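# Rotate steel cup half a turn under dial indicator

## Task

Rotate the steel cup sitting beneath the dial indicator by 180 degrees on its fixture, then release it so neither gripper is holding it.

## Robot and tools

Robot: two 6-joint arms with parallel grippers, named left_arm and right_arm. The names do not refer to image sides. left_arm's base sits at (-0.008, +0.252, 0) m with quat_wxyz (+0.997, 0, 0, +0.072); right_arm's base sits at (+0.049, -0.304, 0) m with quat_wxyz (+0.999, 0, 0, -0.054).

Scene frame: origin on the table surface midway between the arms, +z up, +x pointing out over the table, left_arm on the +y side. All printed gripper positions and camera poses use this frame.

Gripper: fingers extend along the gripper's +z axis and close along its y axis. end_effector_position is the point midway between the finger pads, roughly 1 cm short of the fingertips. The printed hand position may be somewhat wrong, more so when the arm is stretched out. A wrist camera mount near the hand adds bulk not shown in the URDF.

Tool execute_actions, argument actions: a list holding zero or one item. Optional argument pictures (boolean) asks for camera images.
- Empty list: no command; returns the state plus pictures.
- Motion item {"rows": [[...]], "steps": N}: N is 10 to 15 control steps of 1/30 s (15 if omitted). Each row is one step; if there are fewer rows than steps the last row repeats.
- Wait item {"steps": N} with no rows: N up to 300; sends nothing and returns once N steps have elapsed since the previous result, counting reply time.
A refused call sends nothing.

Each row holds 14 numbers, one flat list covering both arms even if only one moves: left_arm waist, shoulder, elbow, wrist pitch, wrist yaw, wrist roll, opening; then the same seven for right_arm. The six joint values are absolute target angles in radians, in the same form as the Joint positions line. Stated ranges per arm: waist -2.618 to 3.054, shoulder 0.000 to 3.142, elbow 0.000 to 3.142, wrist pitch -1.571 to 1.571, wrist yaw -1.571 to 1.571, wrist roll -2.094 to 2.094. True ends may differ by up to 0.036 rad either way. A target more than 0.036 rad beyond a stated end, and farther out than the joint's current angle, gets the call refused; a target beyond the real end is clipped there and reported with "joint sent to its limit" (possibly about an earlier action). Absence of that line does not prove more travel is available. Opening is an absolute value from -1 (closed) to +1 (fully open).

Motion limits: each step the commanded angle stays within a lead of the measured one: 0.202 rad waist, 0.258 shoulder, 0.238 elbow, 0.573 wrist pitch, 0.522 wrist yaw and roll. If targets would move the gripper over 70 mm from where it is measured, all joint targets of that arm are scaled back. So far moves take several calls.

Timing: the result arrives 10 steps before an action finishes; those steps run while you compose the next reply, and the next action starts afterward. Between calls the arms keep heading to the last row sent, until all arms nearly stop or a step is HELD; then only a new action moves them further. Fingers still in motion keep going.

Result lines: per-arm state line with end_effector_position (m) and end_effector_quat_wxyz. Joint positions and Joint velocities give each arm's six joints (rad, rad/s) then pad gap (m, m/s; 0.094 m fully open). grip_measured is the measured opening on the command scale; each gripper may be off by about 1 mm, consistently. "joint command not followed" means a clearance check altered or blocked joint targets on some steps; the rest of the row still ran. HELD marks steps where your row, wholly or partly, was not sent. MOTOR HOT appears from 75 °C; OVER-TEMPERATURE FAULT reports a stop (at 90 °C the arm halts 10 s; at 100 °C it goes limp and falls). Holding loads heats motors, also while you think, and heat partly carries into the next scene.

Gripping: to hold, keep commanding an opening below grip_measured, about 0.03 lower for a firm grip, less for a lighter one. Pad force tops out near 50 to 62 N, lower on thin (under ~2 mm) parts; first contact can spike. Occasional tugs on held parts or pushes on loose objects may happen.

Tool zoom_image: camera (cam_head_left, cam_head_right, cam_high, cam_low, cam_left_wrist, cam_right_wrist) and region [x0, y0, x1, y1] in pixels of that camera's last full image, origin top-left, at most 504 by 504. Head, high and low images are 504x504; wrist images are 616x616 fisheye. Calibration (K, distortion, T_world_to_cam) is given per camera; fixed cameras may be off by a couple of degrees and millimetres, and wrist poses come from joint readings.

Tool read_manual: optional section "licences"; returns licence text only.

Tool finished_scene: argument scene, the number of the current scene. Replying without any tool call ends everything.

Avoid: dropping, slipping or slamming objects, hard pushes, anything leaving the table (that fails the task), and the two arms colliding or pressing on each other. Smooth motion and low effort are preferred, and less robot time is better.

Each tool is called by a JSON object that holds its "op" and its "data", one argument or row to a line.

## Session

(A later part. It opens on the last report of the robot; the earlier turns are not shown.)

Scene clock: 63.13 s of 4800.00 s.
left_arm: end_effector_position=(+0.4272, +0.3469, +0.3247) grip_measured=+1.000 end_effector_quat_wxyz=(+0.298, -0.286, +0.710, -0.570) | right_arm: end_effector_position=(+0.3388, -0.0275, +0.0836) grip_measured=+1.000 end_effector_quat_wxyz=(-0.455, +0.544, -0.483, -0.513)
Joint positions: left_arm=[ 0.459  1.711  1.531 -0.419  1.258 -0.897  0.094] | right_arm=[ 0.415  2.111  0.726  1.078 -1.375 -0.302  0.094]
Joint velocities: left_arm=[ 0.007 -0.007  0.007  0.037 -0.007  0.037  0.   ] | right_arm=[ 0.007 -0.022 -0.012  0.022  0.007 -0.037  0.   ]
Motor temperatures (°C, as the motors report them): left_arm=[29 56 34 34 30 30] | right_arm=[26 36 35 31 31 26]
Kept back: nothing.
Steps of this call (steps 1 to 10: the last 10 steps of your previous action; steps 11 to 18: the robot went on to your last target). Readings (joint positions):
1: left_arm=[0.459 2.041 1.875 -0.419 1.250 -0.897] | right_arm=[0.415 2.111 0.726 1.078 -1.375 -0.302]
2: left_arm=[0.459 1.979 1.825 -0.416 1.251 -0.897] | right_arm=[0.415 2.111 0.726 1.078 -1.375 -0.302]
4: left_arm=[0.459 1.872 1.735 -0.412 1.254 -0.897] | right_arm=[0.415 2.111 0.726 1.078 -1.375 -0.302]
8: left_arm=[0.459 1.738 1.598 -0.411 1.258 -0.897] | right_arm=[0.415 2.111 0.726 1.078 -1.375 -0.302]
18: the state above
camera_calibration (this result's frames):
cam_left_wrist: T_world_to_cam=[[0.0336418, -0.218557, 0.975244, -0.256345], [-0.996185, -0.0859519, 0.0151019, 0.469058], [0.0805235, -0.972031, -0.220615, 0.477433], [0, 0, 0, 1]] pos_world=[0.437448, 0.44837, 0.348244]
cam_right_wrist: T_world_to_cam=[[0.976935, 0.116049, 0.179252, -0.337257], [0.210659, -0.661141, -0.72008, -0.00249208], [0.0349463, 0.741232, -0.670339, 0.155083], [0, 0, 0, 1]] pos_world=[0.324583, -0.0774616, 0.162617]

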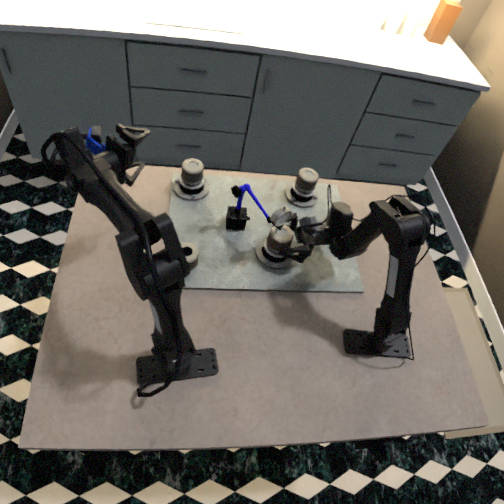

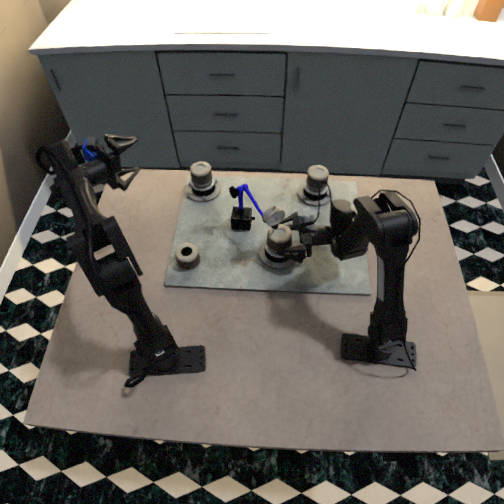

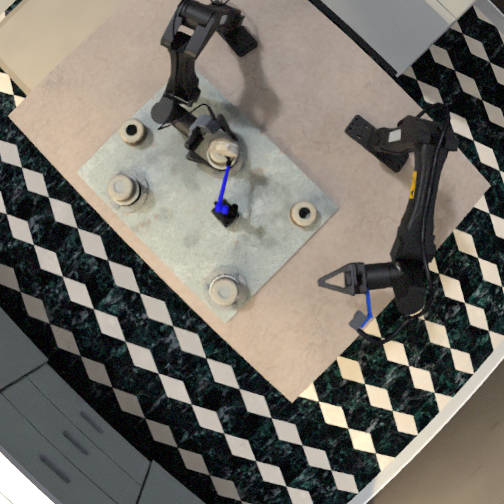

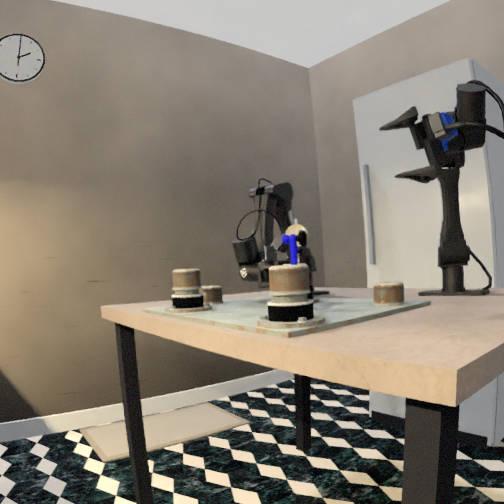

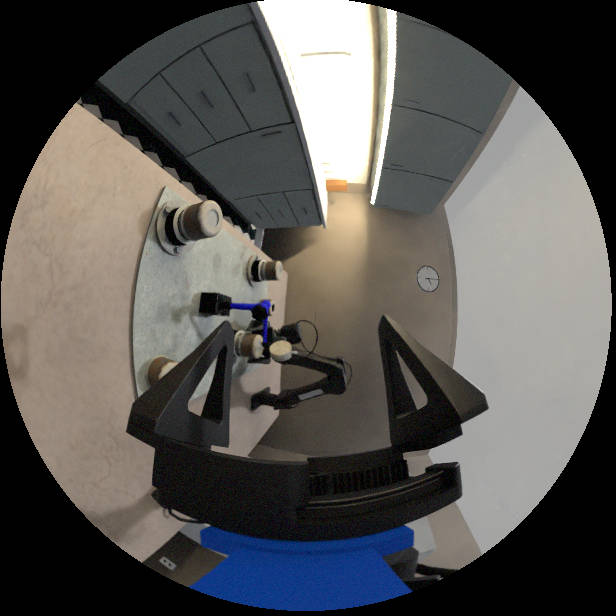

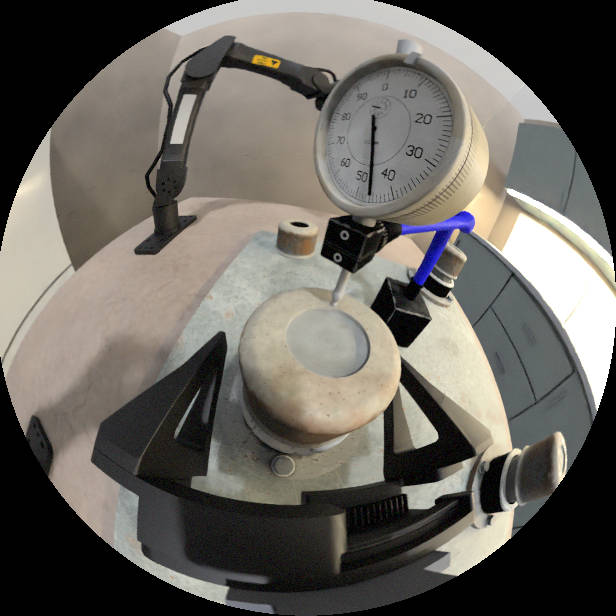

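{"op": "execute_actions", "data": {
  "actions": [
    {"rows": [
[0.459,1.703,1.524,-0.426,1.262,-0.89,1, 0.415,2.111,0.726,1.078,-1.375,-0.302,0.8],
[0.459,1.703,1.524,-0.426,1.262,-0.89,1, 0.415,2.111,0.726,1.078,-1.375,-0.302,0.66],
[0.459,1.703,1.524,-0.426,1.262,-0.89,1, 0.415,2.111,0.726,1.078,-1.375,-0.302,0.58],
[0.459,1.703,1.524,-0.426,1.262,-0.89,1, 0.415,2.111,0.726,1.078,-1.375,-0.302,0.53],
[0.459,1.703,1.524,-0.426,1.262,-0.89,1, 0.415,2.111,0.726,1.078,-1.375,-0.302,0.50],
[0.459,1.703,1.524,-0.426,1.262,-0.89,1, 0.415,2.111,0.726,1.078,-1.375,-0.302,0.48],
[0.459,1.703,1.524,-0.426,1.262,-0.89,1, 0.415,2.111,0.726,1.078,-1.375,-0.302,0.46],
[0.459,1.703,1.524,-0.426,1.262,-0.89,1, 0.415,2.111,0.726,1.078,-1.375,-0.302,0.44],
[0.459,1.703,1.524,-0.426,1.262,-0.89,1, 0.415,2.111,0.726,1.078,-1.375,-0.302,0.44],
[0.459,1.703,1.524,-0.426,1.262,-0.89,1, 0.421,2.097,0.719,1.081,-1.370,-0.299,0.44],
[0.459,1.703,1.524,-0.426,1.262,-0.89,1, 0.427,2.085,0.713,1.083,-1.3654,-0.2956,0.44]
], "steps": 11}
  ]
}}

{"op": "execute_actions", "data": {
  "actions": [
    {"rows": [
[0.459,1.703,1.524,-0.426,1.262,-0.89,1, 0.4275,2.0830,0.7110,1.0832,-1.3654,-0.2956,0.44],
[0.459,1.703,1.524,-0.426,1.262,-0.89,1, 0.4290,2.0798,0.7012,1.1156,-1.3386,-0.2760,0.44],
[0.459,1.703,1.524,-0.426,1.262,-0.89,1, 0.4317,2.0753,0.6864,1.1635,-1.2972,-0.2472,0.44],
[0.459,1.703,1.524,-0.426,1.262,-0.89,1, 0.4358,2.0695,0.6660,1.2181,-1.2425,-0.2147,0.44],
[0.459,1.703,1.524,-0.426,1.262,-0.89,1, 0.4412,2.0614,0.6409,1.2716,-1.1775,-0.1850,0.44],
[0.459,1.703,1.524,-0.426,1.262,-0.89,1, 0.4484,2.0501,0.6107,1.3152,-1.1055,-0.1615,0.44],
[0.459,1.703,1.524,-0.426,1.262,-0.89,1, 0.4588,2.0360,0.5773,1.3549,-1.0228,-0.1414,0.44],
[0.459,1.703,1.524,-0.426,1.262,-0.89,1, 0.4726,2.0209,0.5424,1.3889,-0.9328,-0.1243,0.44],
[0.459,1.703,1.524,-0.426,1.262,-0.89,1, 0.4886,2.0061,0.5091,1.4191,-0.8417,-0.1090,0.44],
[0.459,1.703,1.524,-0.426,1.262,-0.89,1, 0.5070,1.9920,0.4776,1.4361,-0.7657,-0.0987,0.44],
[0.459,1.703,1.524,-0.426,1.262,-0.89,1, 0.5278,1.9785,0.4480,1.4522,-0.6872,-0.0882,0.44],
[0.459,1.703,1.524,-0.426,1.262,-0.89,1, 0.5511,1.9658,0.4205,1.4663,-0.6063,-0.0772,0.44],
[0.459,1.703,1.524,-0.426,1.262,-0.89,1, 0.5768,1.9539,0.3951,1.4798,-0.5222,-0.0653,0.44],
[0.459,1.703,1.524,-0.426,1.262,-0.89,1, 0.6049,1.9431,0.3720,1.4906,-0.4361,-0.0538,0.44]
], "steps": 14}
  ]
}}

{"op": "execute_actions", "data": {
  "actions": [
    {"rows": [
[0.459,1.703,1.524,-0.426,1.262,-0.89,1, 0.6352,1.9334,0.3515,1.5004,-0.3481,-0.0420,0.44],
[0.459,1.703,1.524,-0.426,1.262,-0.89,1, 0.6674,1.9250,0.3339,1.5071,-0.2586,-0.0296,0.44],
[0.459,1.703,1.524,-0.426,1.262,-0.89,1, 0.7015,1.9179,0.3192,1.5100,-0.1680,-0.0172,0.44],
[0.459,1.703,1.524,-0.426,1.262,-0.89,1, 0.7374,1.9121,0.3075,1.5112,-0.0763,-0.0045,0.44],
[0.459,1.703,1.524,-0.426,1.262,-0.89,1, 0.7746,1.9078,0.2988,1.5106,0.0175,0.0077,0.44],
[0.459,1.703,1.524,-0.426,1.262,-0.89,1, 0.8128,1.9051,0.2933,1.5078,0.1112,0.0208,0.44],
[0.459,1.703,1.524,-0.426,1.262,-0.89,1, 0.8515,1.9040,0.2910,1.5038,0.2041,0.0335,0.44],
[0.459,1.703,1.524,-0.426,1.262,-0.89,1, 0.8906,1.9126,0.2972,1.4936,0.2961,0.0466,0.44],
[0.459,1.703,1.524,-0.426,1.262,-0.89,1, 0.9293,1.9290,0.3116,1.4776,0.3881,0.0594,0.44],
[0.459,1.703,1.524,-0.426,1.262,-0.89,1, 0.9672,1.9476,0.3283,1.4599,0.4769,0.0718,0.44],
[0.459,1.703,1.524,-0.426,1.262,-0.89,1, 1.0038,1.9621,0.3451,1.4443,0.5630,0.0836,0.44],
[0.459,1.703,1.524,-0.426,1.262,-0.89,1, 1.0387,1.9703,0.3589,1.4303,0.6473,0.0952,0.44],
[0.459,1.703,1.524,-0.426,1.262,-0.89,1, 1.0719,1.9800,0.3755,1.4182,0.7282,0.1061,0.44],
[0.459,1.703,1.524,-0.426,1.262,-0.89,1, 1.1031,1.9913,0.3950,1.4041,0.8071,0.1167,0.44]
], "steps": 14}
  ]
}}

{"op": "execute_actions", "data": {
  "actions": [
    {"rows": [
[0.459,1.703,1.524,-0.426,1.262,-0.89,1, 1.1322,2.0039,0.4171,1.3884,0.8834,0.1266,0.44],
[0.459,1.703,1.524,-0.426,1.262,-0.89,1, 1.1571,2.0166,0.4399,1.3707,0.9573,0.1361,0.44],
[0.459,1.703,1.524,-0.426,1.262,-0.89,1, 1.1775,2.0287,0.4619,1.3558,1.0037,0.1424,0.44],
[0.459,1.703,1.524,-0.426,1.262,-0.89,1, 1.1937,2.0396,0.4819,1.3443,1.0338,0.1464,0.44],
[0.459,1.703,1.524,-0.426,1.262,-0.89,1, 1.2064,2.0490,0.4995,1.3362,1.0509,0.1491,0.44],
[0.459,1.703,1.524,-0.426,1.262,-0.89,1, 1.2163,2.0571,0.5147,1.3299,1.0608,0.1505,0.44],
[0.459,1.703,1.524,-0.426,1.262,-0.89,1, 1.2235,2.0634,0.5267,1.3256,1.0689,0.1515,0.44],
[0.459,1.703,1.524,-0.426,1.262,-0.89,1, 1.2283,2.0679,0.5351,1.3244,1.0645,0.1514,0.44],
[0.459,1.703,1.524,-0.426,1.262,-0.89,1, 1.2312,2.0707,0.5405,1.3268,1.0534,0.1497,0.44],
[0.459,1.703,1.524,-0.426,1.262,-0.89,1, 1.2329,2.0724,0.5438,1.3303,1.0399,0.1478,0.44],
[0.459,1.703,1.524,-0.426,1.262,-0.89,1, 1.2329,2.0724,0.5438,1.3326,1.0298,0.1467,0.44],
[0.459,1.703,1.524,-0.426,1.262,-0.89,1, 1.2329,2.0724,0.5438,1.3397,1.0053,0.1431,0.44],
[0.459,1.703,1.524,-0.426,1.262,-0.89,1, 1.2329,2.0724,0.5438,1.3397,1.0053,0.1431,0.44],
[0.459,1.703,1.524,-0.426,1.262,-0.89,1, 1.2329,2.0724,0.5438,1.3397,1.0053,0.1431,0.44]
], "steps": 14}
  ]
}}

{"op": "execute_actions", "data": {
  "actions": [
    {"rows": [
[0.459,1.703,1.524,-0.426,1.262,-0.89,1, 1.2229,2.0504,0.5248,1.3627,0.9953,0.1371,0.44],
[0.459,1.703,1.524,-0.426,1.262,-0.89,1, 1.2229,2.0504,0.5248,1.3627,0.9953,0.1371,0.44],
[0.459,1.703,1.524,-0.426,1.262,-0.89,1, 1.2229,2.0504,0.5248,1.3627,0.9953,0.1371,0.6],
[0.459,1.703,1.524,-0.426,1.262,-0.89,1, 1.2229,2.0504,0.5248,1.3627,0.9953,0.1371,0.8],
[0.459,1.703,1.524,-0.426,1.262,-0.89,1, 1.2229,2.0504,0.5248,1.3627,0.9953,0.1371,1]
], "steps": 12}
  ]
}}

{"op": "execute_actions", "data": {
  "actions": [
    {"steps": 12}
  ],
  "pictures": true
}}

{"op": "zoom_image", "data": {
  "camera": "cam_right_wrist",
  "region": [190, 260, 430, 480]
}}

Scene clock: 102.87 s of 4800.00 s.
left_arm: end_effector_position=(+0.4272, +0.3469, +0.3247) grip_measured=+1.000 end_effector_quat_wxyz=(+0.298, -0.286, +0.710, -0.570) | right_arm: end_effector_position=(+0.3388, -0.0275, +0.0836) grip_measured=+0.899 end_effector_quat_wxyz=(-0.455, +0.544, -0.483, -0.513)
Joint positions: left_arm=[ 0.459  1.711  1.531 -0.419  1.258 -0.897  0.094] | right_arm=[ 0.415  2.111  0.726  1.078 -1.375 -0.302  0.089]
Joint velocities: left_arm=[-0.007 -0.002 -0.017  0.007  0.007 -0.022  0.   ] | right_arm=[-0.002 -0.002  0.017 -0.037 -0.051 -0.022 -0.196]
Motor temperatures (°C, as the motors report them): left_arm=[29 45 33 34 30 30] | right_arm=[27 40 33 33 31 26]
Steps of this call (steps 1 to 15: the robot went on to your last target; steps 16 to 90: nothing new was sent; then 36.70 s passed at rest; step 91: the first step of this action). Readings (joint positions):
91: the state above

Scene clock: 103.33 s of 4800.00 s.
left_arm: end_effector_position=(+0.4272, +0.3469, +0.3247) grip_measured=+1.000 end_effector_quat_wxyz=(+0.298, -0.286, +0.710, -0.570) | right_arm: end_effector_position=(+0.3401, -0.0273, +0.0834) grip_measured=+0.479 end_effector_quat_wxyz=(-0.462, +0.539, -0.491, -0.505)
Joint positions: left_arm=[ 0.459  1.711  1.531 -0.419  1.258 -0.897  0.094] | right_arm=[ 0.418  2.108  0.708  1.117 -1.343 -0.278  0.069]
Joint velocities: left_arm=[ 0.002  0.012  0.012 -0.022  0.022  0.022  0.   ] | right_arm=[ 0.061 -0.12  -0.398  0.608  0.535  0.359 -0.   ]
Motor temperatures (°C, as the motors report them): left_arm=[29 45 33 35 30 30] | right_arm=[27 40 33 33 31 26]
Steps of this call (steps 1 to 10: the last 10 steps of your previous action; steps 11 to 14: the first 4 steps of this action). Readings (joint positions):
11: left_arm=[0.459 1.711 1.531 -0.419 1.258 -0.897] | right_arm=[0.415 2.111 0.726 1.079 -1.371 -0.302]
12: left_arm=[0.459 1.711 1.531 -0.419 1.258 -0.897] | right_arm=[0.415 2.111 0.725 1.084 -1.369 -0.299]
14: the state above

Scene clock: 103.80 s of 4800.00 s.
left_arm: end_effector_position=(+0.4272, +0.3469, +0.3247) grip_measured=+1.000 end_effector_quat_wxyz=(+0.298, -0.286, +0.710, -0.570) | right_arm: end_effector_position=(+0.3430, -0.0271, +0.0826) grip_measured=+0.479 end_effector_quat_wxyz=(+0.576, -0.365, +0.658, +0.320)
Joint positions: left_arm=[ 0.459  1.711  1.531 -0.419  1.258 -0.897  0.094] | right_arm=[ 0.666  1.951  0.34   1.463 -0.453 -0.064  0.069]
Joint velocities: left_arm=[ 0.017 -0.002  0.007  0.022 -0.022  0.066  0.   ] | right_arm=[ 0.979 -0.208 -0.447  0.388  2.469  0.3    0.001]
Motor temperatures (°C, as the motors report them): left_arm=[29 45 33 35 30 30] | right_arm=[27 40 33 33 31 26]
Steps of this call (steps 1 to 10: the last 10 steps of your previous action; steps 11 to 14: the first 4 steps of this action). Readings (joint positions):
11: left_arm=[0.459 1.711 1.531 -0.419 1.258 -0.897] | right_arm=[0.574 1.978 0.399 1.421 -0.700 -0.103]
12: left_arm=[0.459 1.711 1.531 -0.419 1.258 -0.897] | right_arm=[0.603 1.968 0.377 1.437 -0.620 -0.090]
14: the state above

Scene clock: 104.27 s of 4800.00 s.
left_arm: end_effector_position=(+0.4272, +0.3469, +0.3247) grip_measured=+1.000 end_effector_quat_wxyz=(+0.298, -0.286, +0.710, -0.570) | right_arm: end_effector_position=(+0.3478, -0.0296, +0.0821) grip_measured=+0.479 end_effector_quat_wxyz=(+0.659, -0.110, +0.738, +0.093)
Joint positions: left_arm=[ 0.459  1.711  1.531 -0.419  1.258 -0.897  0.094] | right_arm=[1.151 2.    0.426 1.417 0.747 0.1   0.069]
Joint velocities: left_arm=[ 0.007 -0.002  0.017 -0.007 -0.037  0.022  0.   ] | right_arm=[ 0.603  0.354  0.632 -0.315  1.868  0.242 -0.001]
Motor temperatures (°C, as the motors report them): left_arm=[29 45 33 35 30 30] | right_arm=[27 40 33 33 31 26]
Steps of this call (steps 1 to 10: the last 10 steps of your previous action; steps 11 to 14: the first 4 steps of this action). Readings (joint positions):
11: left_arm=[0.459 1.711 1.531 -0.419 1.258 -0.897] | right_arm=[1.070 1.964 0.362 1.453 0.519 0.070]
12: left_arm=[0.459 1.711 1.531 -0.419 1.258 -0.897] | right_arm=[1.101 1.975 0.382 1.442 0.601 0.081]
14: the state above

Scene clock: 104.67 s of 4800.00 s.
left_arm: end_effector_position=(+0.4272, +0.3469, +0.3247) grip_measured=+1.000 end_effector_quat_wxyz=(+0.298, -0.286, +0.710, -0.570) | right_arm: end_effector_position=(+0.3486, -0.0300, +0.0819) grip_measured=+0.479 end_effector_quat_wxyz=(+0.672, -0.047, +0.738, +0.037)
Joint positions: left_arm=[ 0.459  1.711  1.531 -0.419  1.258 -0.897  0.094] | right_arm=[1.221 2.052 0.523 1.359 0.987 0.133 0.069]
Joint velocities: left_arm=[ 0.002  0.017 -0.007 -0.022 -0.051 -0.081  0.   ] | right_arm=[-0.002 -0.012  0.007  0.022 -0.007  0.022  0.001]
Motor temperatures (°C, as the motors report them): left_arm=[29 45 33 35 30 30] | right_arm=[27 40 33 33 31 26]
Steps of this call (steps 1 to 10: the last 10 steps of your previous action; steps 11 to 12: the first 2 steps of this action). Readings (joint positions):
11: left_arm=[0.459 1.711 1.531 -0.419 1.258 -0.897] | right_arm=[1.221 2.052 0.523 1.359 0.987 0.133]
12: the state above

Scene clock: 105.07 s of 4800.00 s.
left_arm: end_effector_position=(+0.4272, +0.3469, +0.3247) grip_measured=+1.000 end_effector_quat_wxyz=(+0.298, -0.286, +0.710, -0.570) | right_arm: end_effector_position=(+0.3486, -0.0300, +0.0819) grip_measured=+1.000 end_effector_quat_wxyz=(+0.672, -0.047, +0.738, +0.037)
Joint positions: left_arm=[ 0.459  1.711  1.531 -0.419  1.258 -0.897  0.094] | right_arm=[1.221 2.052 0.523 1.359 0.987 0.133 0.094]
Joint velocities: left_arm=[ 0.002 -0.012  0.002  0.037  0.037 -0.007  0.   ] | right_arm=[-0.022  0.007  0.007 -0.037  0.037 -0.037  0.   ]
Motor temperatures (°C, as the motors report them): left_arm=[29 45 33 35 30 30] | right_arm=[27 40 33 33 31 26]
Kept back: nothing.
Steps of this call (steps 1 to 10: the last 10 steps of your previous action; steps 11 to 12: the robot went on to your last target). Readings (joint positions):
1: left_arm=[0.459 1.711 1.531 -0.419 1.258 -0.897] | right_arm=[1.221 2.052 0.523 1.359 0.987 0.133]
2: left_arm=[0.459 1.711 1.531 -0.419 1.258 -0.897] | right_arm=[1.221 2.052 0.523 1.359 0.987 0.133]
4: left_arm=[0.459 1.711 1.531 -0.419 1.258 -0.897] | right_arm=[1.221 2.052 0.523 1.359 0.987 0.133]
8: left_arm=[0.459 1.711 1.531 -0.419 1.258 -0.897] | right_arm=[1.221 2.052 0.523 1.359 0.987 0.133]
12: the state above
camera_calibration (this result's frames):
cam_left_wrist: T_world_to_cam=[[0.0336418, -0.218557, 0.975244, -0.256345], [-0.996185, -0.0859519, 0.0151019, 0.469058], [0.0805235, -0.972031, -0.220615, 0.477433], [0, 0, 0, 1]] pos_world=[0.437448, 0.44837, 0.348244]
cam_right_wrist: T_world_to_cam=[[0.120518, -0.974779, 0.187834, -0.081138], [-0.684978, -0.218609, -0.694992, 0.316005], [0.718526, -0.0449031, -0.694049, -0.104449], [0, 0, 0, 1]] pos_world=[0.301285, -0.0147, 0.162369]

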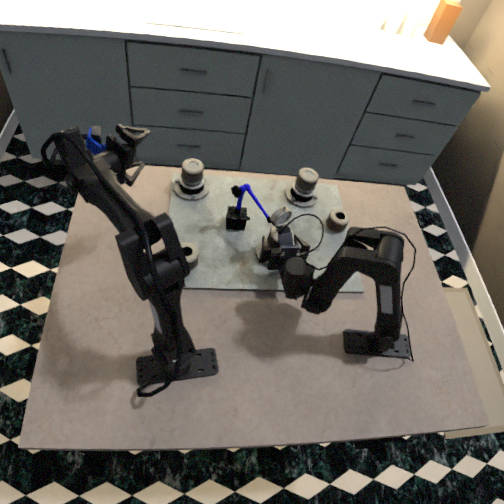

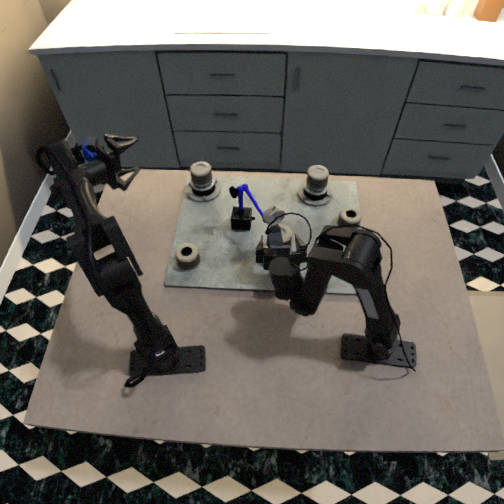

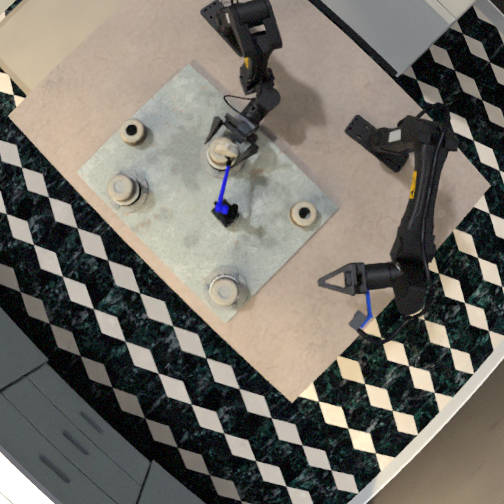

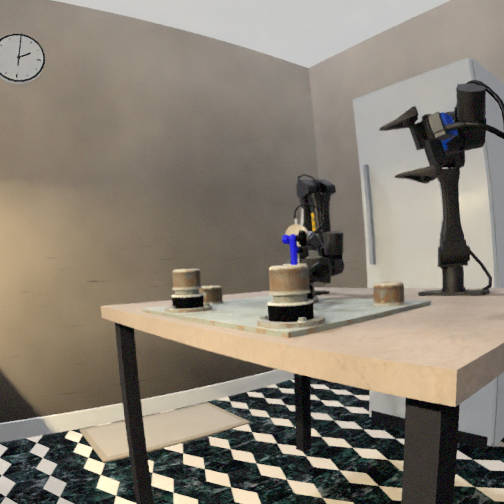

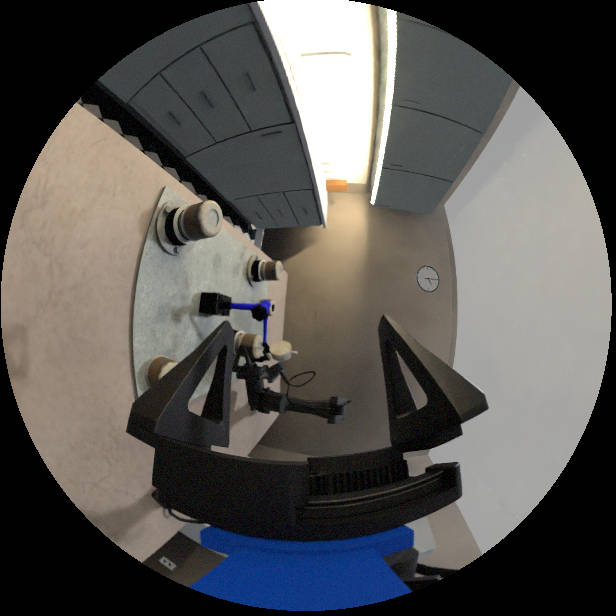

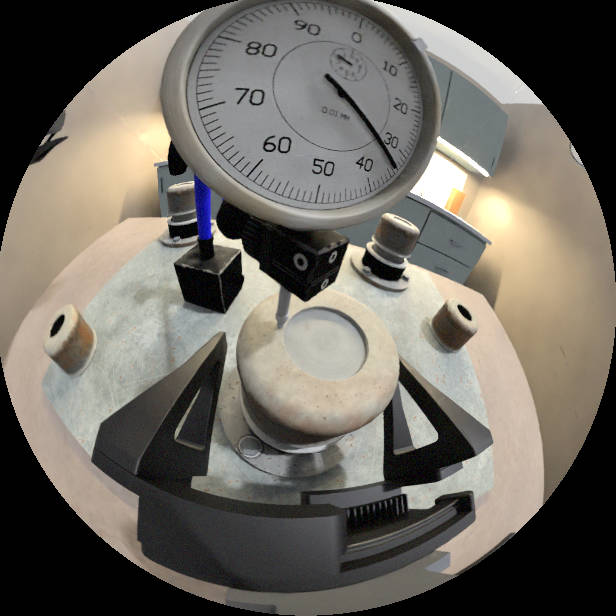

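Region (190, 260, 430, 480) of cam_right_wrist's 616x616 image, scaled by 2.100, with more detail than that image has; it fills the top 462 rows of this view, and the rest is white.

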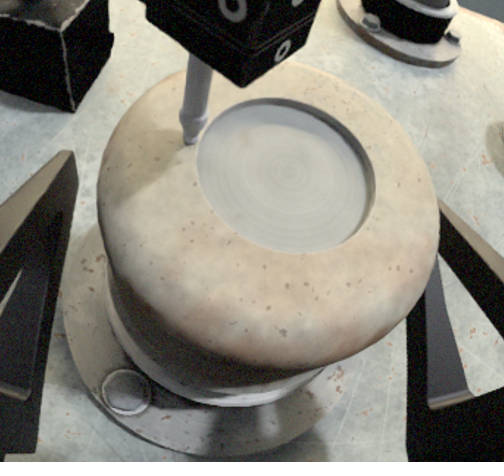

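{"op": "execute_actions", "data": {
  "actions": []
}}

Scene clock: 108.57 s of 4800.00 s.
left_arm: end_effector_position=(+0.4272, +0.3469, +0.3247) grip_measured=+1.000 end_effector_quat_wxyz=(+0.298, -0.286, +0.710, -0.570) | right_arm: end_effector_position=(+0.3486, -0.0300, +0.0819) grip_measured=+1.000 end_effector_quat_wxyz=(+0.672, -0.047, +0.738, +0.037)
Joint positions: left_arm=[ 0.459  1.711  1.531 -0.419  1.258 -0.897  0.094] | right_arm=[1.221 2.052 0.523 1.359 0.987 0.133 0.094]
Joint velocities: left_arm=[ 0.002 -0.007  0.017  0.037  0.007  0.022  0.   ] | right_arm=[-0.012  0.022 -0.007  0.066  0.037  0.066  0.   ]
Motor temperatures (°C, as the motors report them): left_arm=[29 45 33 35 30 30] | right_arm=[27 40 33 34 31 26]
Kept back: nothing.
Steps of this call (steps 1 to 15: the robot went on to your last target; steps 16 to 90: nothing new was sent; then 0.50 s passed at rest). Readings (joint positions):
1: left_arm=[0.459 1.711 1.531 -0.419 1.258 -0.897] | right_arm=[1.221 2.052 0.523 1.359 0.987 0.133]
2: left_arm=[0.459 1.711 1.531 -0.419 1.258 -0.897] | right_arm=[1.221 2.052 0.523 1.359 0.987 0.133]
4: left_arm=[0.459 1.711 1.531 -0.419 1.258 -0.897] | right_arm=[1.221 2.052 0.523 1.359 0.987 0.133]
8: left_arm=[0.459 1.711 1.531 -0.419 1.258 -0.897] | right_arm=[1.221 2.052 0.523 1.359 0.987 0.133]
90: the state above
All arms were judged still, so your last target was given up. Only a new action makes them travel on or press farther. Fingers that are still opening or closing keep moving.
camera_calibration (this result's frames):
cam_left_wrist: T_world_to_cam=[[0.0336418, -0.218557, 0.975244, -0.256345], [-0.996185, -0.0859519, 0.0151019, 0.469058], [0.0805235, -0.972031, -0.220615, 0.477433], [0, 0, 0, 1]] pos_world=[0.437448, 0.44837, 0.348244]
cam_right_wrist: T_world_to_cam=[[0.120518, -0.974779, 0.187834, -0.081138], [-0.684978, -0.218609, -0.694992, 0.316005], [0.718526, -0.0449031, -0.694049, -0.104449], [0, 0, 0, 1]] pos_world=[0.301285, -0.0147, 0.162369]

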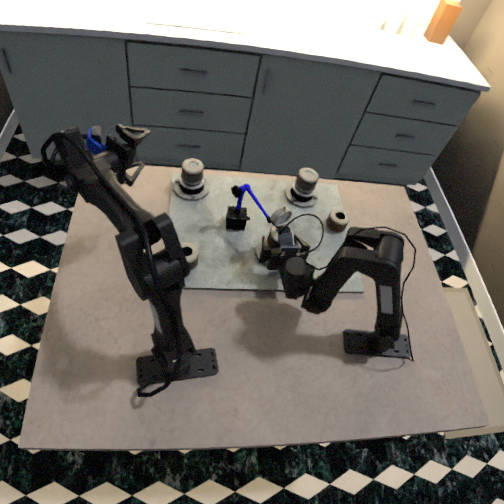

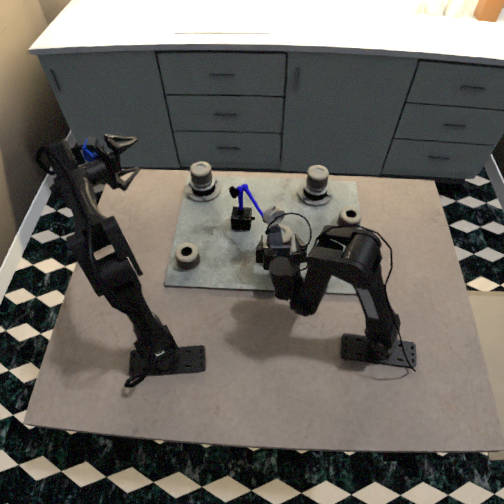

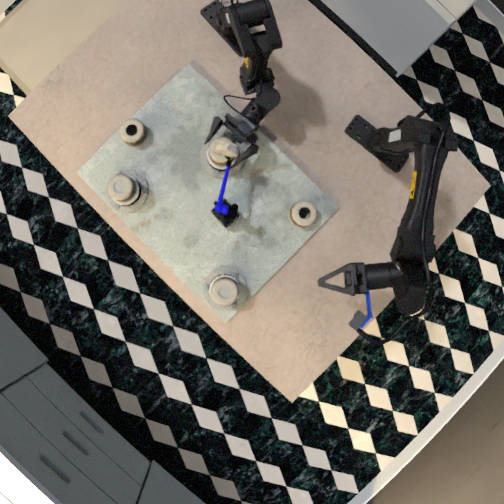

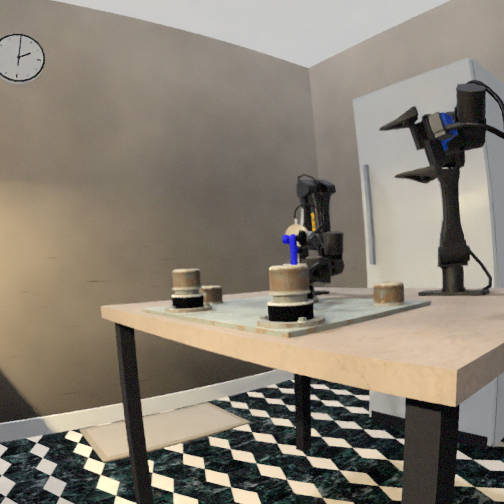

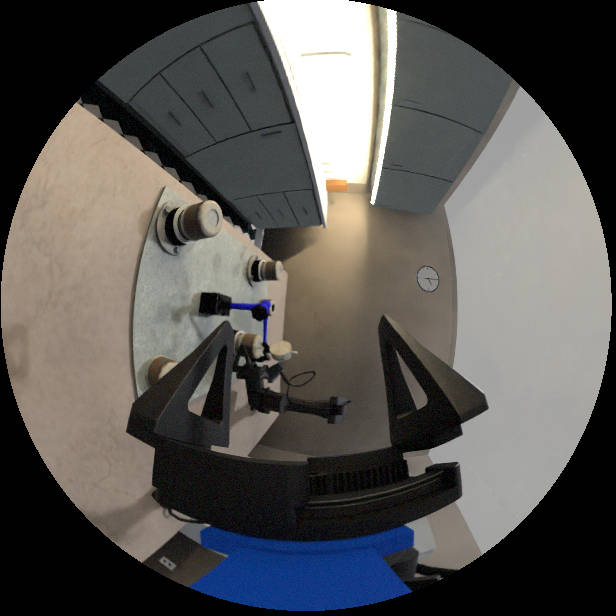

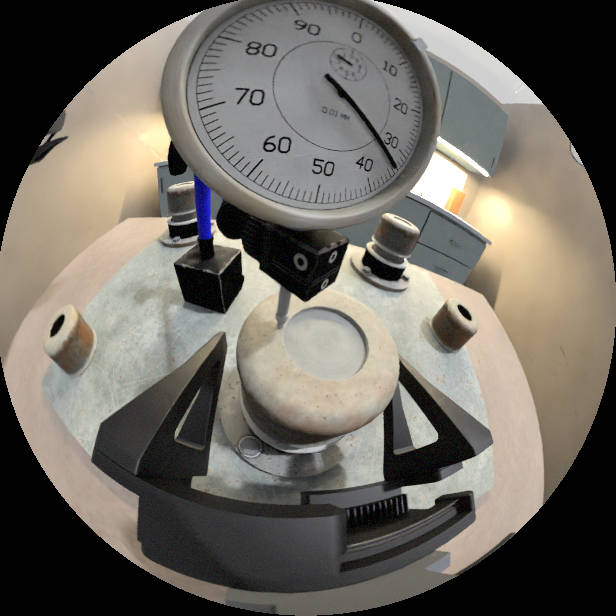

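{"op": "execute_actions", "data": {
  "actions": [
    {"rows": [[0.459,1.703,1.524,-0.426,1.262,-0.89,1,1.215,2.038,0.515,1.366,0.982,0.130,1],[0.459,1.703,1.524,-0.426,1.262,-0.89,1,1.209,2.024,0.508,1.372,0.9784,0.128,1],[0.459,1.703,1.524,-0.426,1.262,-0.89,1,1.2063,2.0179,0.5021,1.3767,0.9784,0.128,1],[0.459,1.703,1.524,-0.426,1.262,-0.89,1,1.2015,2.0134,0.4937,1.3913,0.9252,0.1228,1],[0.459,1.703,1.524,-0.426,1.262,-0.89,1,1.1943,2.0081,0.4827,1.4041,0.8812,0.1167,1],[0.459,1.703,1.524,-0.426,1.262,-0.89,1,1.1854,2.0020,0.4685,1.4188,0.8241,0.1086,1],[0.459,1.703,1.524,-0.426,1.262,-0.89,1,1.1737,1.9946,0.4519,1.4337,0.7564,0.0998,1],[0.459,1.703,1.524,-0.426,1.262,-0.89,1,1.1575,1.9847,0.4319,1.4485,0.6844,0.0899,1],[0.459,1.703,1.524,-0.426,1.262,-0.89,1,1.1371,1.9726,0.4099,1.4637,0.5967,0.0780,1],[0.459,1.703,1.524,-0.426,1.262,-0.89,1,1.1122,1.9599,0.3871,1.4791,0.4963,0.0648,1],[0.459,1.703,1.524,-0.426,1.262,-0.89,1,1.0831,1.9473,0.3650,1.4922,0.3891,0.0503,1],[0.459,1.703,1.524,-0.426,1.262,-0.89,1,1.0519,1.9360,0.3455,1.5014,0.2811,0.0358,1],[0.459,1.703,1.524,-0.426,1.262,-0.89,1,1.0187,1.9263,0.3289,1.5054,0.1910,0.0231,1],[0.459,1.703,1.524,-0.426,1.262,-0.89,1,0.9838,1.9181,0.3151,1.5071,0.0994,0.0100,1],[0.459,1.703,1.524,-0.426,1.262,-0.89,1,0.9472,1.9116,0.3043,1.5072,0.0068,-0.0031,1]], "steps": 15}
  ]
}}

{"op": "execute_actions", "data": {
  "actions": [
    {"rows": [[0.459,1.703,1.524,-0.426,1.262,-0.89,1,0.9093,1.9070,0.2966,1.5062,-0.0871,-0.0165,1],[0.459,1.703,1.524,-0.426,1.262,-0.89,1,0.8706,1.9046,0.2922,1.5032,-0.1803,-0.0297,1],[0.459,1.703,1.524,-0.426,1.262,-0.89,1,0.8315,1.9040,0.2910,1.4996,-0.2737,-0.0431,1],[0.459,1.703,1.524,-0.426,1.262,-0.89,1,0.7928,1.9131,0.2983,1.4897,-0.3657,-0.0562,1],[0.459,1.703,1.524,-0.426,1.262,-0.89,1,0.7546,1.9298,0.3138,1.4726,-0.4545,-0.0690,1],[0.459,1.703,1.524,-0.426,1.262,-0.89,1,0.7174,1.9481,0.3315,1.4520,-0.5424,-0.0814,1],[0.459,1.703,1.524,-0.426,1.262,-0.89,1,0.6815,1.9619,0.3492,1.4312,-0.6280,-0.0941,1],[0.459,1.703,1.524,-0.426,1.262,-0.89,1,0.6474,1.9690,0.3639,1.4122,-0.7105,-0.1063,1],[0.459,1.703,1.524,-0.426,1.262,-0.89,1,0.6152,1.9774,0.3815,1.3940,-0.7897,-0.1194,1],[0.459,1.703,1.524,-0.426,1.262,-0.89,1,0.5849,1.9871,0.4020,1.3731,-0.8675,-0.1321,1],[0.459,1.703,1.524,-0.426,1.262,-0.89,1,0.5568,1.9979,0.4251,1.3504,-0.9428,-0.1452,1],[0.459,1.703,1.524,-0.426,1.262,-0.89,1,0.5311,2.0098,0.4505,1.3250,-1.0152,-0.1585,1],[0.459,1.703,1.524,-0.426,1.262,-0.89,1,0.5078,2.0225,0.4780,1.2983,-1.0847,-0.1728,1],[0.459,1.703,1.524,-0.426,1.262,-0.89,1,0.4870,2.0360,0.5076,1.2681,-1.1514,-0.1882,1],[0.459,1.703,1.524,-0.426,1.262,-0.89,1,0.4686,2.0501,0.5391,1.2359,-1.2152,-0.2042,1]], "steps": 15}
  ]
}}

{"op": "execute_actions", "data": {
  "actions": [
    {"rows": [[0.459,1.703,1.524,-0.426,1.262,-0.89,1,0.4526,2.0649,0.5724,1.2005,-1.2774,-0.2225,1],[0.459,1.703,1.524,-0.426,1.262,-0.89,1,0.4388,2.0800,0.6073,1.1617,-1.3374,-0.2435,1],[0.459,1.703,1.524,-0.426,1.262,-0.89,1,0.4279,2.0941,0.6407,1.1155,-1.3954,-0.2677,1],[0.459,1.703,1.524,-0.426,1.262,-0.89,1,0.4197,2.1064,0.6719,1.0780,-1.4290,-0.2894,1],[0.459,1.703,1.524,-0.426,1.262,-0.89,1,0.4138,2.1155,0.6980,1.0433,-1.4478,-0.3106,1],[0.459,1.703,1.524,-0.426,1.262,-0.89,1,0.4097,2.1223,0.7204,1.0157,-1.4559,-0.3291,1],[0.459,1.703,1.524,-0.426,1.262,-0.89,1,0.4070,2.1278,0.7362,0.9965,-1.4567,-0.3428,1],[0.459,1.703,1.524,-0.426,1.262,-0.89,1,0.4055,2.1310,0.7460,0.9943,-1.4464,-0.3458,1],[0.459,1.703,1.524,-0.426,1.262,-0.89,1,0.4050,2.1324,0.7502,1.0074,-1.4281,-0.3377,1],[0.459,1.703,1.524,-0.426,1.262,-0.89,1,0.4050,2.1324,0.7502,1.0317,-1.4063,-0.3229,1],[0.459,1.703,1.524,-0.426,1.262,-0.89,1,0.4050,2.1324,0.7502,1.0562,-1.3854,-0.3076,1]], "steps": 12}
  ]
}}

{"op": "execute_actions", "data": {
  "actions": [
    {"steps": 16}
  ],
  "pictures": true
}}

Scene clock: 123.30 s of 4800.00 s.
left_arm: end_effector_position=(+0.4272, +0.3469, +0.3247) grip_measured=+1.000 end_effector_quat_wxyz=(+0.298, -0.286, +0.710, -0.570) | right_arm: end_effector_position=(+0.3482, -0.0281, +0.0821) grip_measured=+1.000 end_effector_quat_wxyz=(+0.671, -0.054, +0.738, +0.045)
Joint positions: left_arm=[ 0.459  1.711  1.531 -0.419  1.258 -0.897  0.094] | right_arm=[1.217 2.048 0.515 1.368 0.961 0.13  0.094]
Joint velocities: left_arm=[ 0.007 -0.002 -0.012  0.051 -0.037 -0.066  0.   ] | right_arm=[-0.1   -0.12  -0.222  0.125 -0.535 -0.051  0.   ]
Motor temperatures (°C, as the motors report them): left_arm=[29 45 33 35 30 30] | right_arm=[27 39 33 34 31 26]
Steps of this call (steps 1 to 90: nothing new was sent; then 11.57 s passed at rest; steps 91 to 95: the first 5 steps of this action). Readings (joint positions):
91: left_arm=[0.459 1.711 1.531 -0.419 1.258 -0.897] | right_arm=[1.221 2.052 0.523 1.359 0.987 0.133]
92: left_arm=[0.459 1.711 1.531 -0.419 1.258 -0.897] | right_arm=[1.221 2.052 0.523 1.360 0.987 0.133]
94: left_arm=[0.459 1.711 1.531 -0.419 1.258 -0.897] | right_arm=[1.220 2.051 0.520 1.364 0.978 0.132]
95: the state above

Scene clock: 123.80 s of 4800.00 s.
left_arm: end_effector_position=(+0.4272, +0.3469, +0.3247) grip_measured=+1.000 end_effector_quat_wxyz=(+0.298, -0.286, +0.710, -0.570) | right_arm: end_effector_position=(+0.3451, -0.0259, +0.0821) grip_measured=+1.000 end_effector_quat_wxyz=(+0.604, -0.292, +0.697, +0.252)
Joint positions: left_arm=[ 0.459  1.711  1.531 -0.419  1.258 -0.897  0.094] | right_arm=[ 0.827  1.934  0.31   1.48  -0.073 -0.012  0.094]
Joint velocities: left_arm=[-0.002  0.007 -0.002 -0.037 -0.007 -0.022  0.   ] | right_arm=[-1.082  0.002 -0.017 -0.007 -2.557 -0.388  0.   ]
Motor temperatures (°C, as the motors report them): left_arm=[29 45 33 35 30 30] | right_arm=[27 39 33 34 31 26]
Steps of this call (steps 1 to 10: the last 10 steps of your previous action; steps 11 to 15: the first 5 steps of this action). Readings (joint positions):
11: left_arm=[0.459 1.711 1.531 -0.419 1.258 -0.897] | right_arm=[0.980 1.944 0.328 1.473 0.281 0.038]
12: left_arm=[0.459 1.711 1.531 -0.419 1.258 -0.897] | right_arm=[0.942 1.938 0.319 1.477 0.194 0.025]
14: left_arm=[0.459 1.711 1.531 -0.419 1.258 -0.897] | right_arm=[0.866 1.934 0.310 1.481 0.016 0.001]
15: the state above

Scene clock: 124.20 s of 4800.00 s.
left_arm: end_effector_position=(+0.4272, +0.3469, +0.3247) grip_measured=+1.000 end_effector_quat_wxyz=(+0.298, -0.286, +0.710, -0.570) | right_arm: end_effector_position=(+0.3411, -0.0260, +0.0829) grip_measured=+1.000 end_effector_quat_wxyz=(+0.510, -0.482, +0.563, +0.435)
Joint positions: left_arm=[ 0.459  1.711  1.531 -0.419  1.258 -0.897  0.094] | right_arm=[ 0.475  2.034  0.533  1.303 -1.039 -0.172  0.094]
Joint velocities: left_arm=[-0.007 -0.002  0.017 -0.051 -0.051 -0.022  0.   ] | right_arm=[-0.457  0.442  0.955 -0.886 -1.941 -0.462  0.   ]
Motor temperatures (°C, as the motors report them): left_arm=[29 45 33 35 30 30] | right_arm=[27 39 33 35 31 26]
Steps of this call (steps 1 to 10: the last 10 steps of your previous action; steps 11 to 12: the first 2 steps of this action). Readings (joint positions):
11: left_arm=[0.459 1.711 1.531 -0.419 1.258 -0.897] | right_arm=[0.493 2.020 0.501 1.331 -0.970 -0.156]
12: the state above

Scene clock: 124.73 s of 4800.00 s.
left_arm: end_effector_position=(+0.4272, +0.3469, +0.3247) grip_measured=+1.000 end_effector_quat_wxyz=(+0.298, -0.286, +0.710, -0.570) | right_arm: end_effector_position=(+0.3414, -0.0272, +0.0847) grip_measured=+1.000 end_effector_quat_wxyz=(-0.460, +0.546, -0.481, -0.509)
Joint positions: left_arm=[ 0.459  1.711  1.531 -0.419  1.258 -0.897  0.094] | right_arm=[ 0.415  2.112  0.731  1.084 -1.369 -0.303  0.094]
Joint velocities: left_arm=[-0.002 -0.012 -0.002 -0.051 -0.022  0.007  0.   ] | right_arm=[-0.002 -0.002 -0.007  0.037 -0.139  0.007  0.   ]
Motor temperatures (°C, as the motors report them): left_arm=[29 45 33 35 30 30] | right_arm=[27 38 33 34 31 26]
Kept back: nothing.
Steps of this call (steps 1 to 10: the last 10 steps of your previous action; steps 11 to 16: the robot went on to your last target). Readings (joint positions):
1: left_arm=[0.459 1.711 1.531 -0.419 1.258 -0.897] | right_arm=[0.460 2.049 0.567 1.273 -1.105 -0.189]
2: left_arm=[0.459 1.711 1.531 -0.419 1.258 -0.897] | right_arm=[0.447 2.063 0.601 1.240 -1.167 -0.208]
4: left_arm=[0.459 1.711 1.531 -0.419 1.258 -0.897] | right_arm=[0.428 2.088 0.661 1.174 -1.264 -0.246]
8: left_arm=[0.459 1.711 1.531 -0.419 1.258 -0.897] | right_arm=[0.415 2.110 0.726 1.090 -1.353 -0.297]
16: the state above
camera_calibration (this result's frames):
cam_left_wrist: T_world_to_cam=[[0.0336418, -0.218557, 0.975244, -0.256345], [-0.996185, -0.0859519, 0.0151019, 0.469058], [0.0805235, -0.972031, -0.220615, 0.477433], [0, 0, 0, 1]] pos_world=[0.437448, 0.44837, 0.348244]
cam_right_wrist: T_world_to_cam=[[0.975501, 0.109079, 0.191046, -0.340747], [0.214689, -0.661561, -0.718502, -0.00358242], [0.0480151, 0.741915, -0.668772, 0.150922], [0, 0, 0, 1]] pos_world=[0.325922, -0.0771728, 0.163457]

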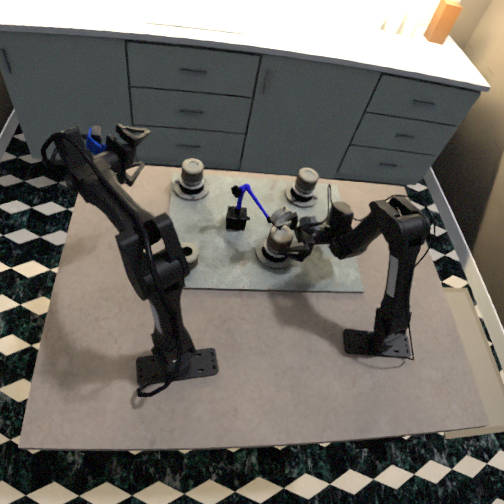

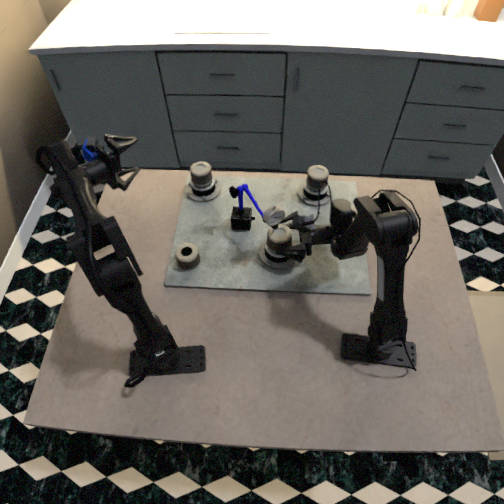

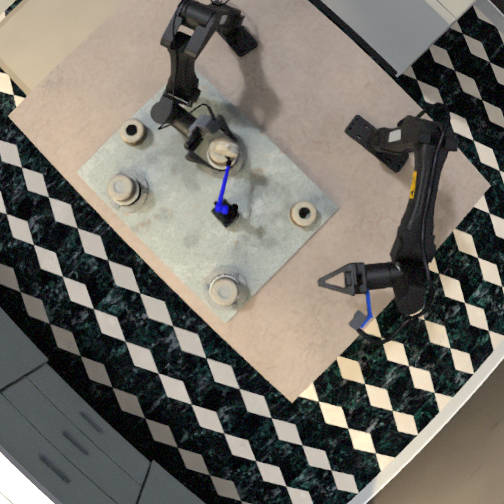

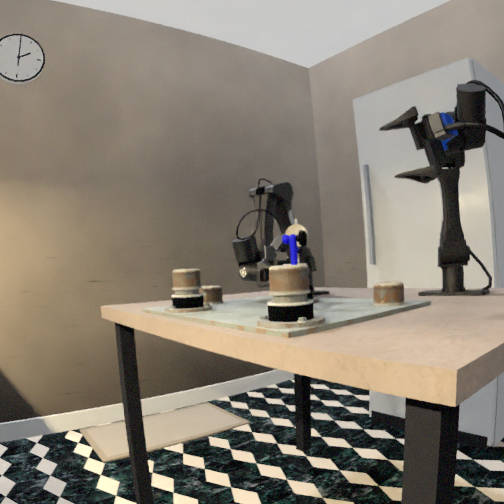

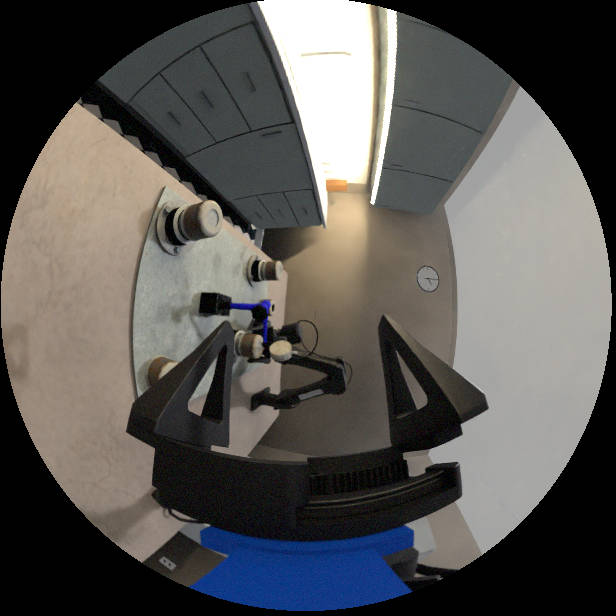

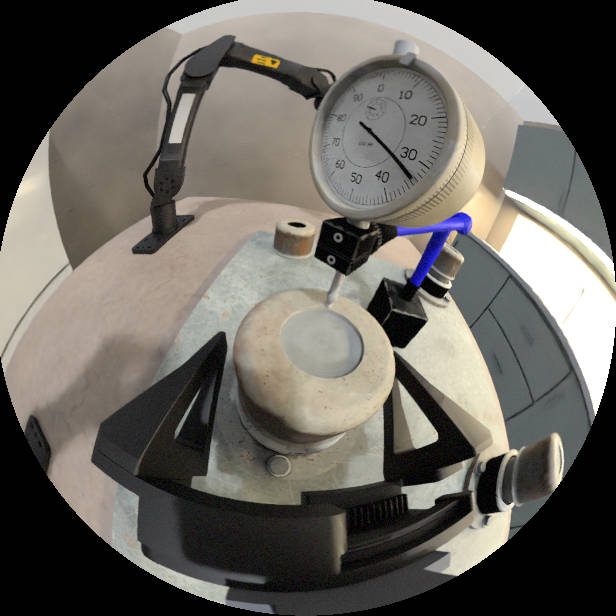

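{"op": "execute_actions", "data": {
  "actions": [],
  "pictures": true
}}

{"op": "zoom_image", "data": {
  "camera": "cam_right_wrist",
  "region": [180, 40, 500, 480]
}}

Scene clock: 125.13 s of 4800.00 s.
left_arm: end_effector_position=(+0.4272, +0.3469, +0.3247) grip_measured=+1.000 end_effector_quat_wxyz=(+0.298, -0.286, +0.710, -0.570) | right_arm: end_effector_position=(+0.3408, -0.0272, +0.0847) grip_measured=+1.000 end_effector_quat_wxyz=(-0.459, +0.546, -0.481, -0.510)
Joint positions: left_arm=[ 0.459  1.711  1.531 -0.419  1.258 -0.897  0.094] | right_arm=[ 0.415  2.112  0.731  1.083 -1.372 -0.304  0.094]
Joint velocities: left_arm=[-0.017 -0.017 -0.007 -0.051  0.037 -0.007  0.   ] | right_arm=[ 0.012 -0.012  0.002 -0.037 -0.022 -0.022  0.   ]
Motor temperatures (°C, as the motors report them): left_arm=[29 45 33 35 30 30] | right_arm=[27 38 33 34 31 26]
Kept back: nothing.
Steps of this call (steps 1 to 12: the robot went on to your last target). Readings (joint positions):
1: left_arm=[0.459 1.711 1.531 -0.419 1.258 -0.897] | right_arm=[0.415 2.112 0.731 1.083 -1.370 -0.303]
2: left_arm=[0.459 1.711 1.531 -0.419 1.258 -0.897] | right_arm=[0.415 2.112 0.731 1.083 -1.370 -0.303]
4: left_arm=[0.459 1.711 1.531 -0.419 1.258 -0.897] | right_arm=[0.415 2.112 0.731 1.083 -1.371 -0.303]
8: left_arm=[0.459 1.711 1.531 -0.419 1.258 -0.897] | right_arm=[0.415 2.112 0.731 1.083 -1.372 -0.304]
12: the state above
camera_calibration (this result's frames):
cam_left_wrist: T_world_to_cam=[[0.0336418, -0.218557, 0.975244, -0.256345], [-0.996185, -0.0859519, 0.0151019, 0.469058], [0.0805235, -0.972031, -0.220615, 0.477433], [0, 0, 0, 1]] pos_world=[0.437448, 0.44837, 0.348244]
cam_right_wrist: T_world_to_cam=[[0.975289, 0.111855, 0.190523, -0.340016], [0.216213, -0.660496, -0.719025, -0.00392127], [0.0454127, 0.742451, -0.668359, 0.151887], [0, 0, 0, 1]] pos_world=[0.325565, -0.0773263, 0.163477]

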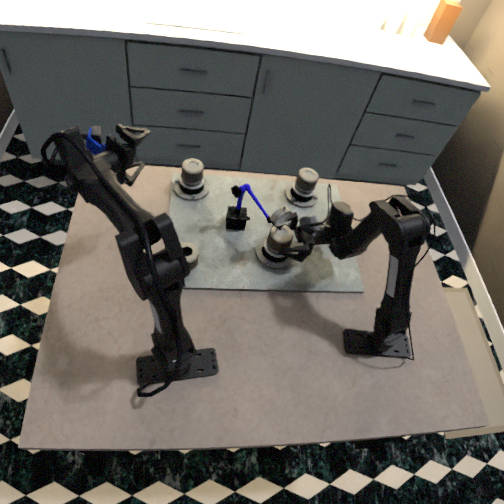

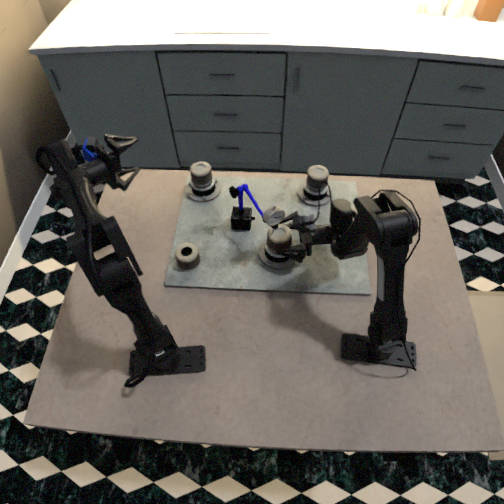

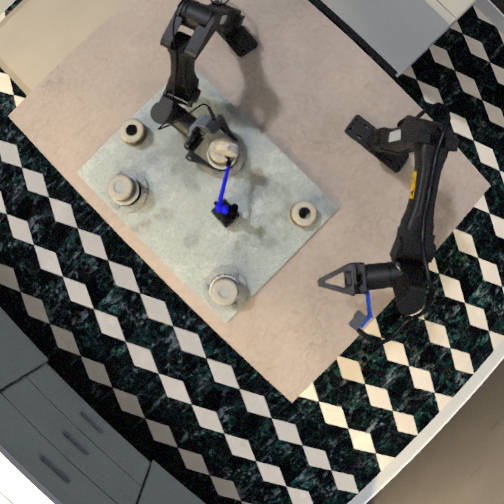

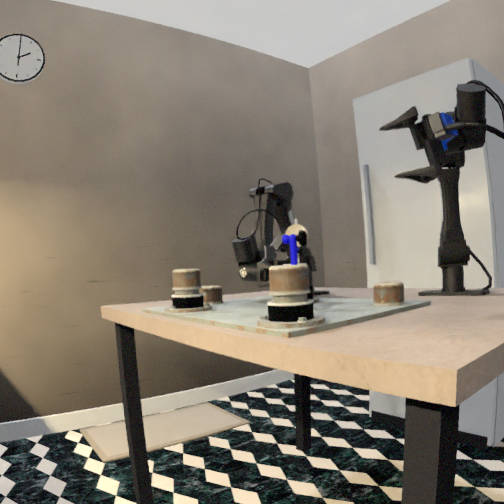

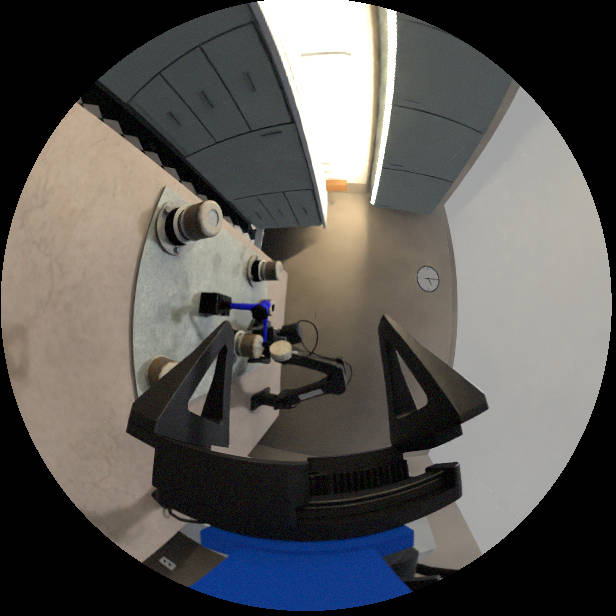

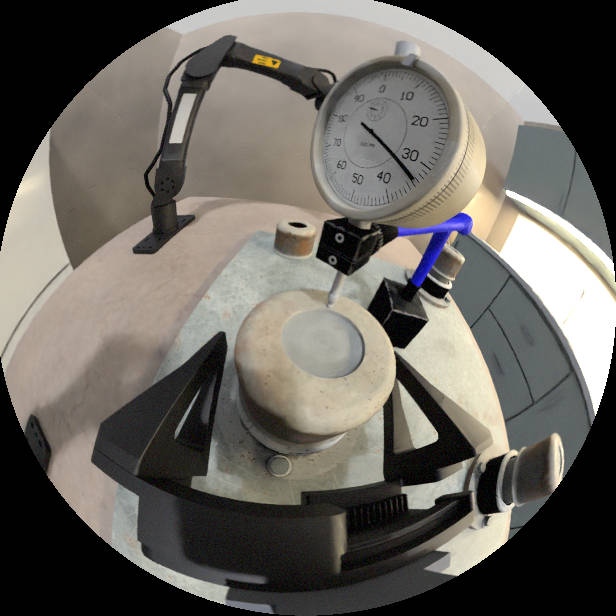

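Region (180, 40, 500, 480) of cam_right_wrist's 616x616 image, scaled by 1.145, with more detail than that image has; it fills the left 367 columns of this view, and the rest is white.

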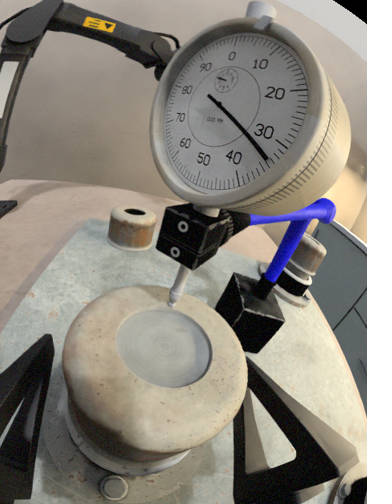

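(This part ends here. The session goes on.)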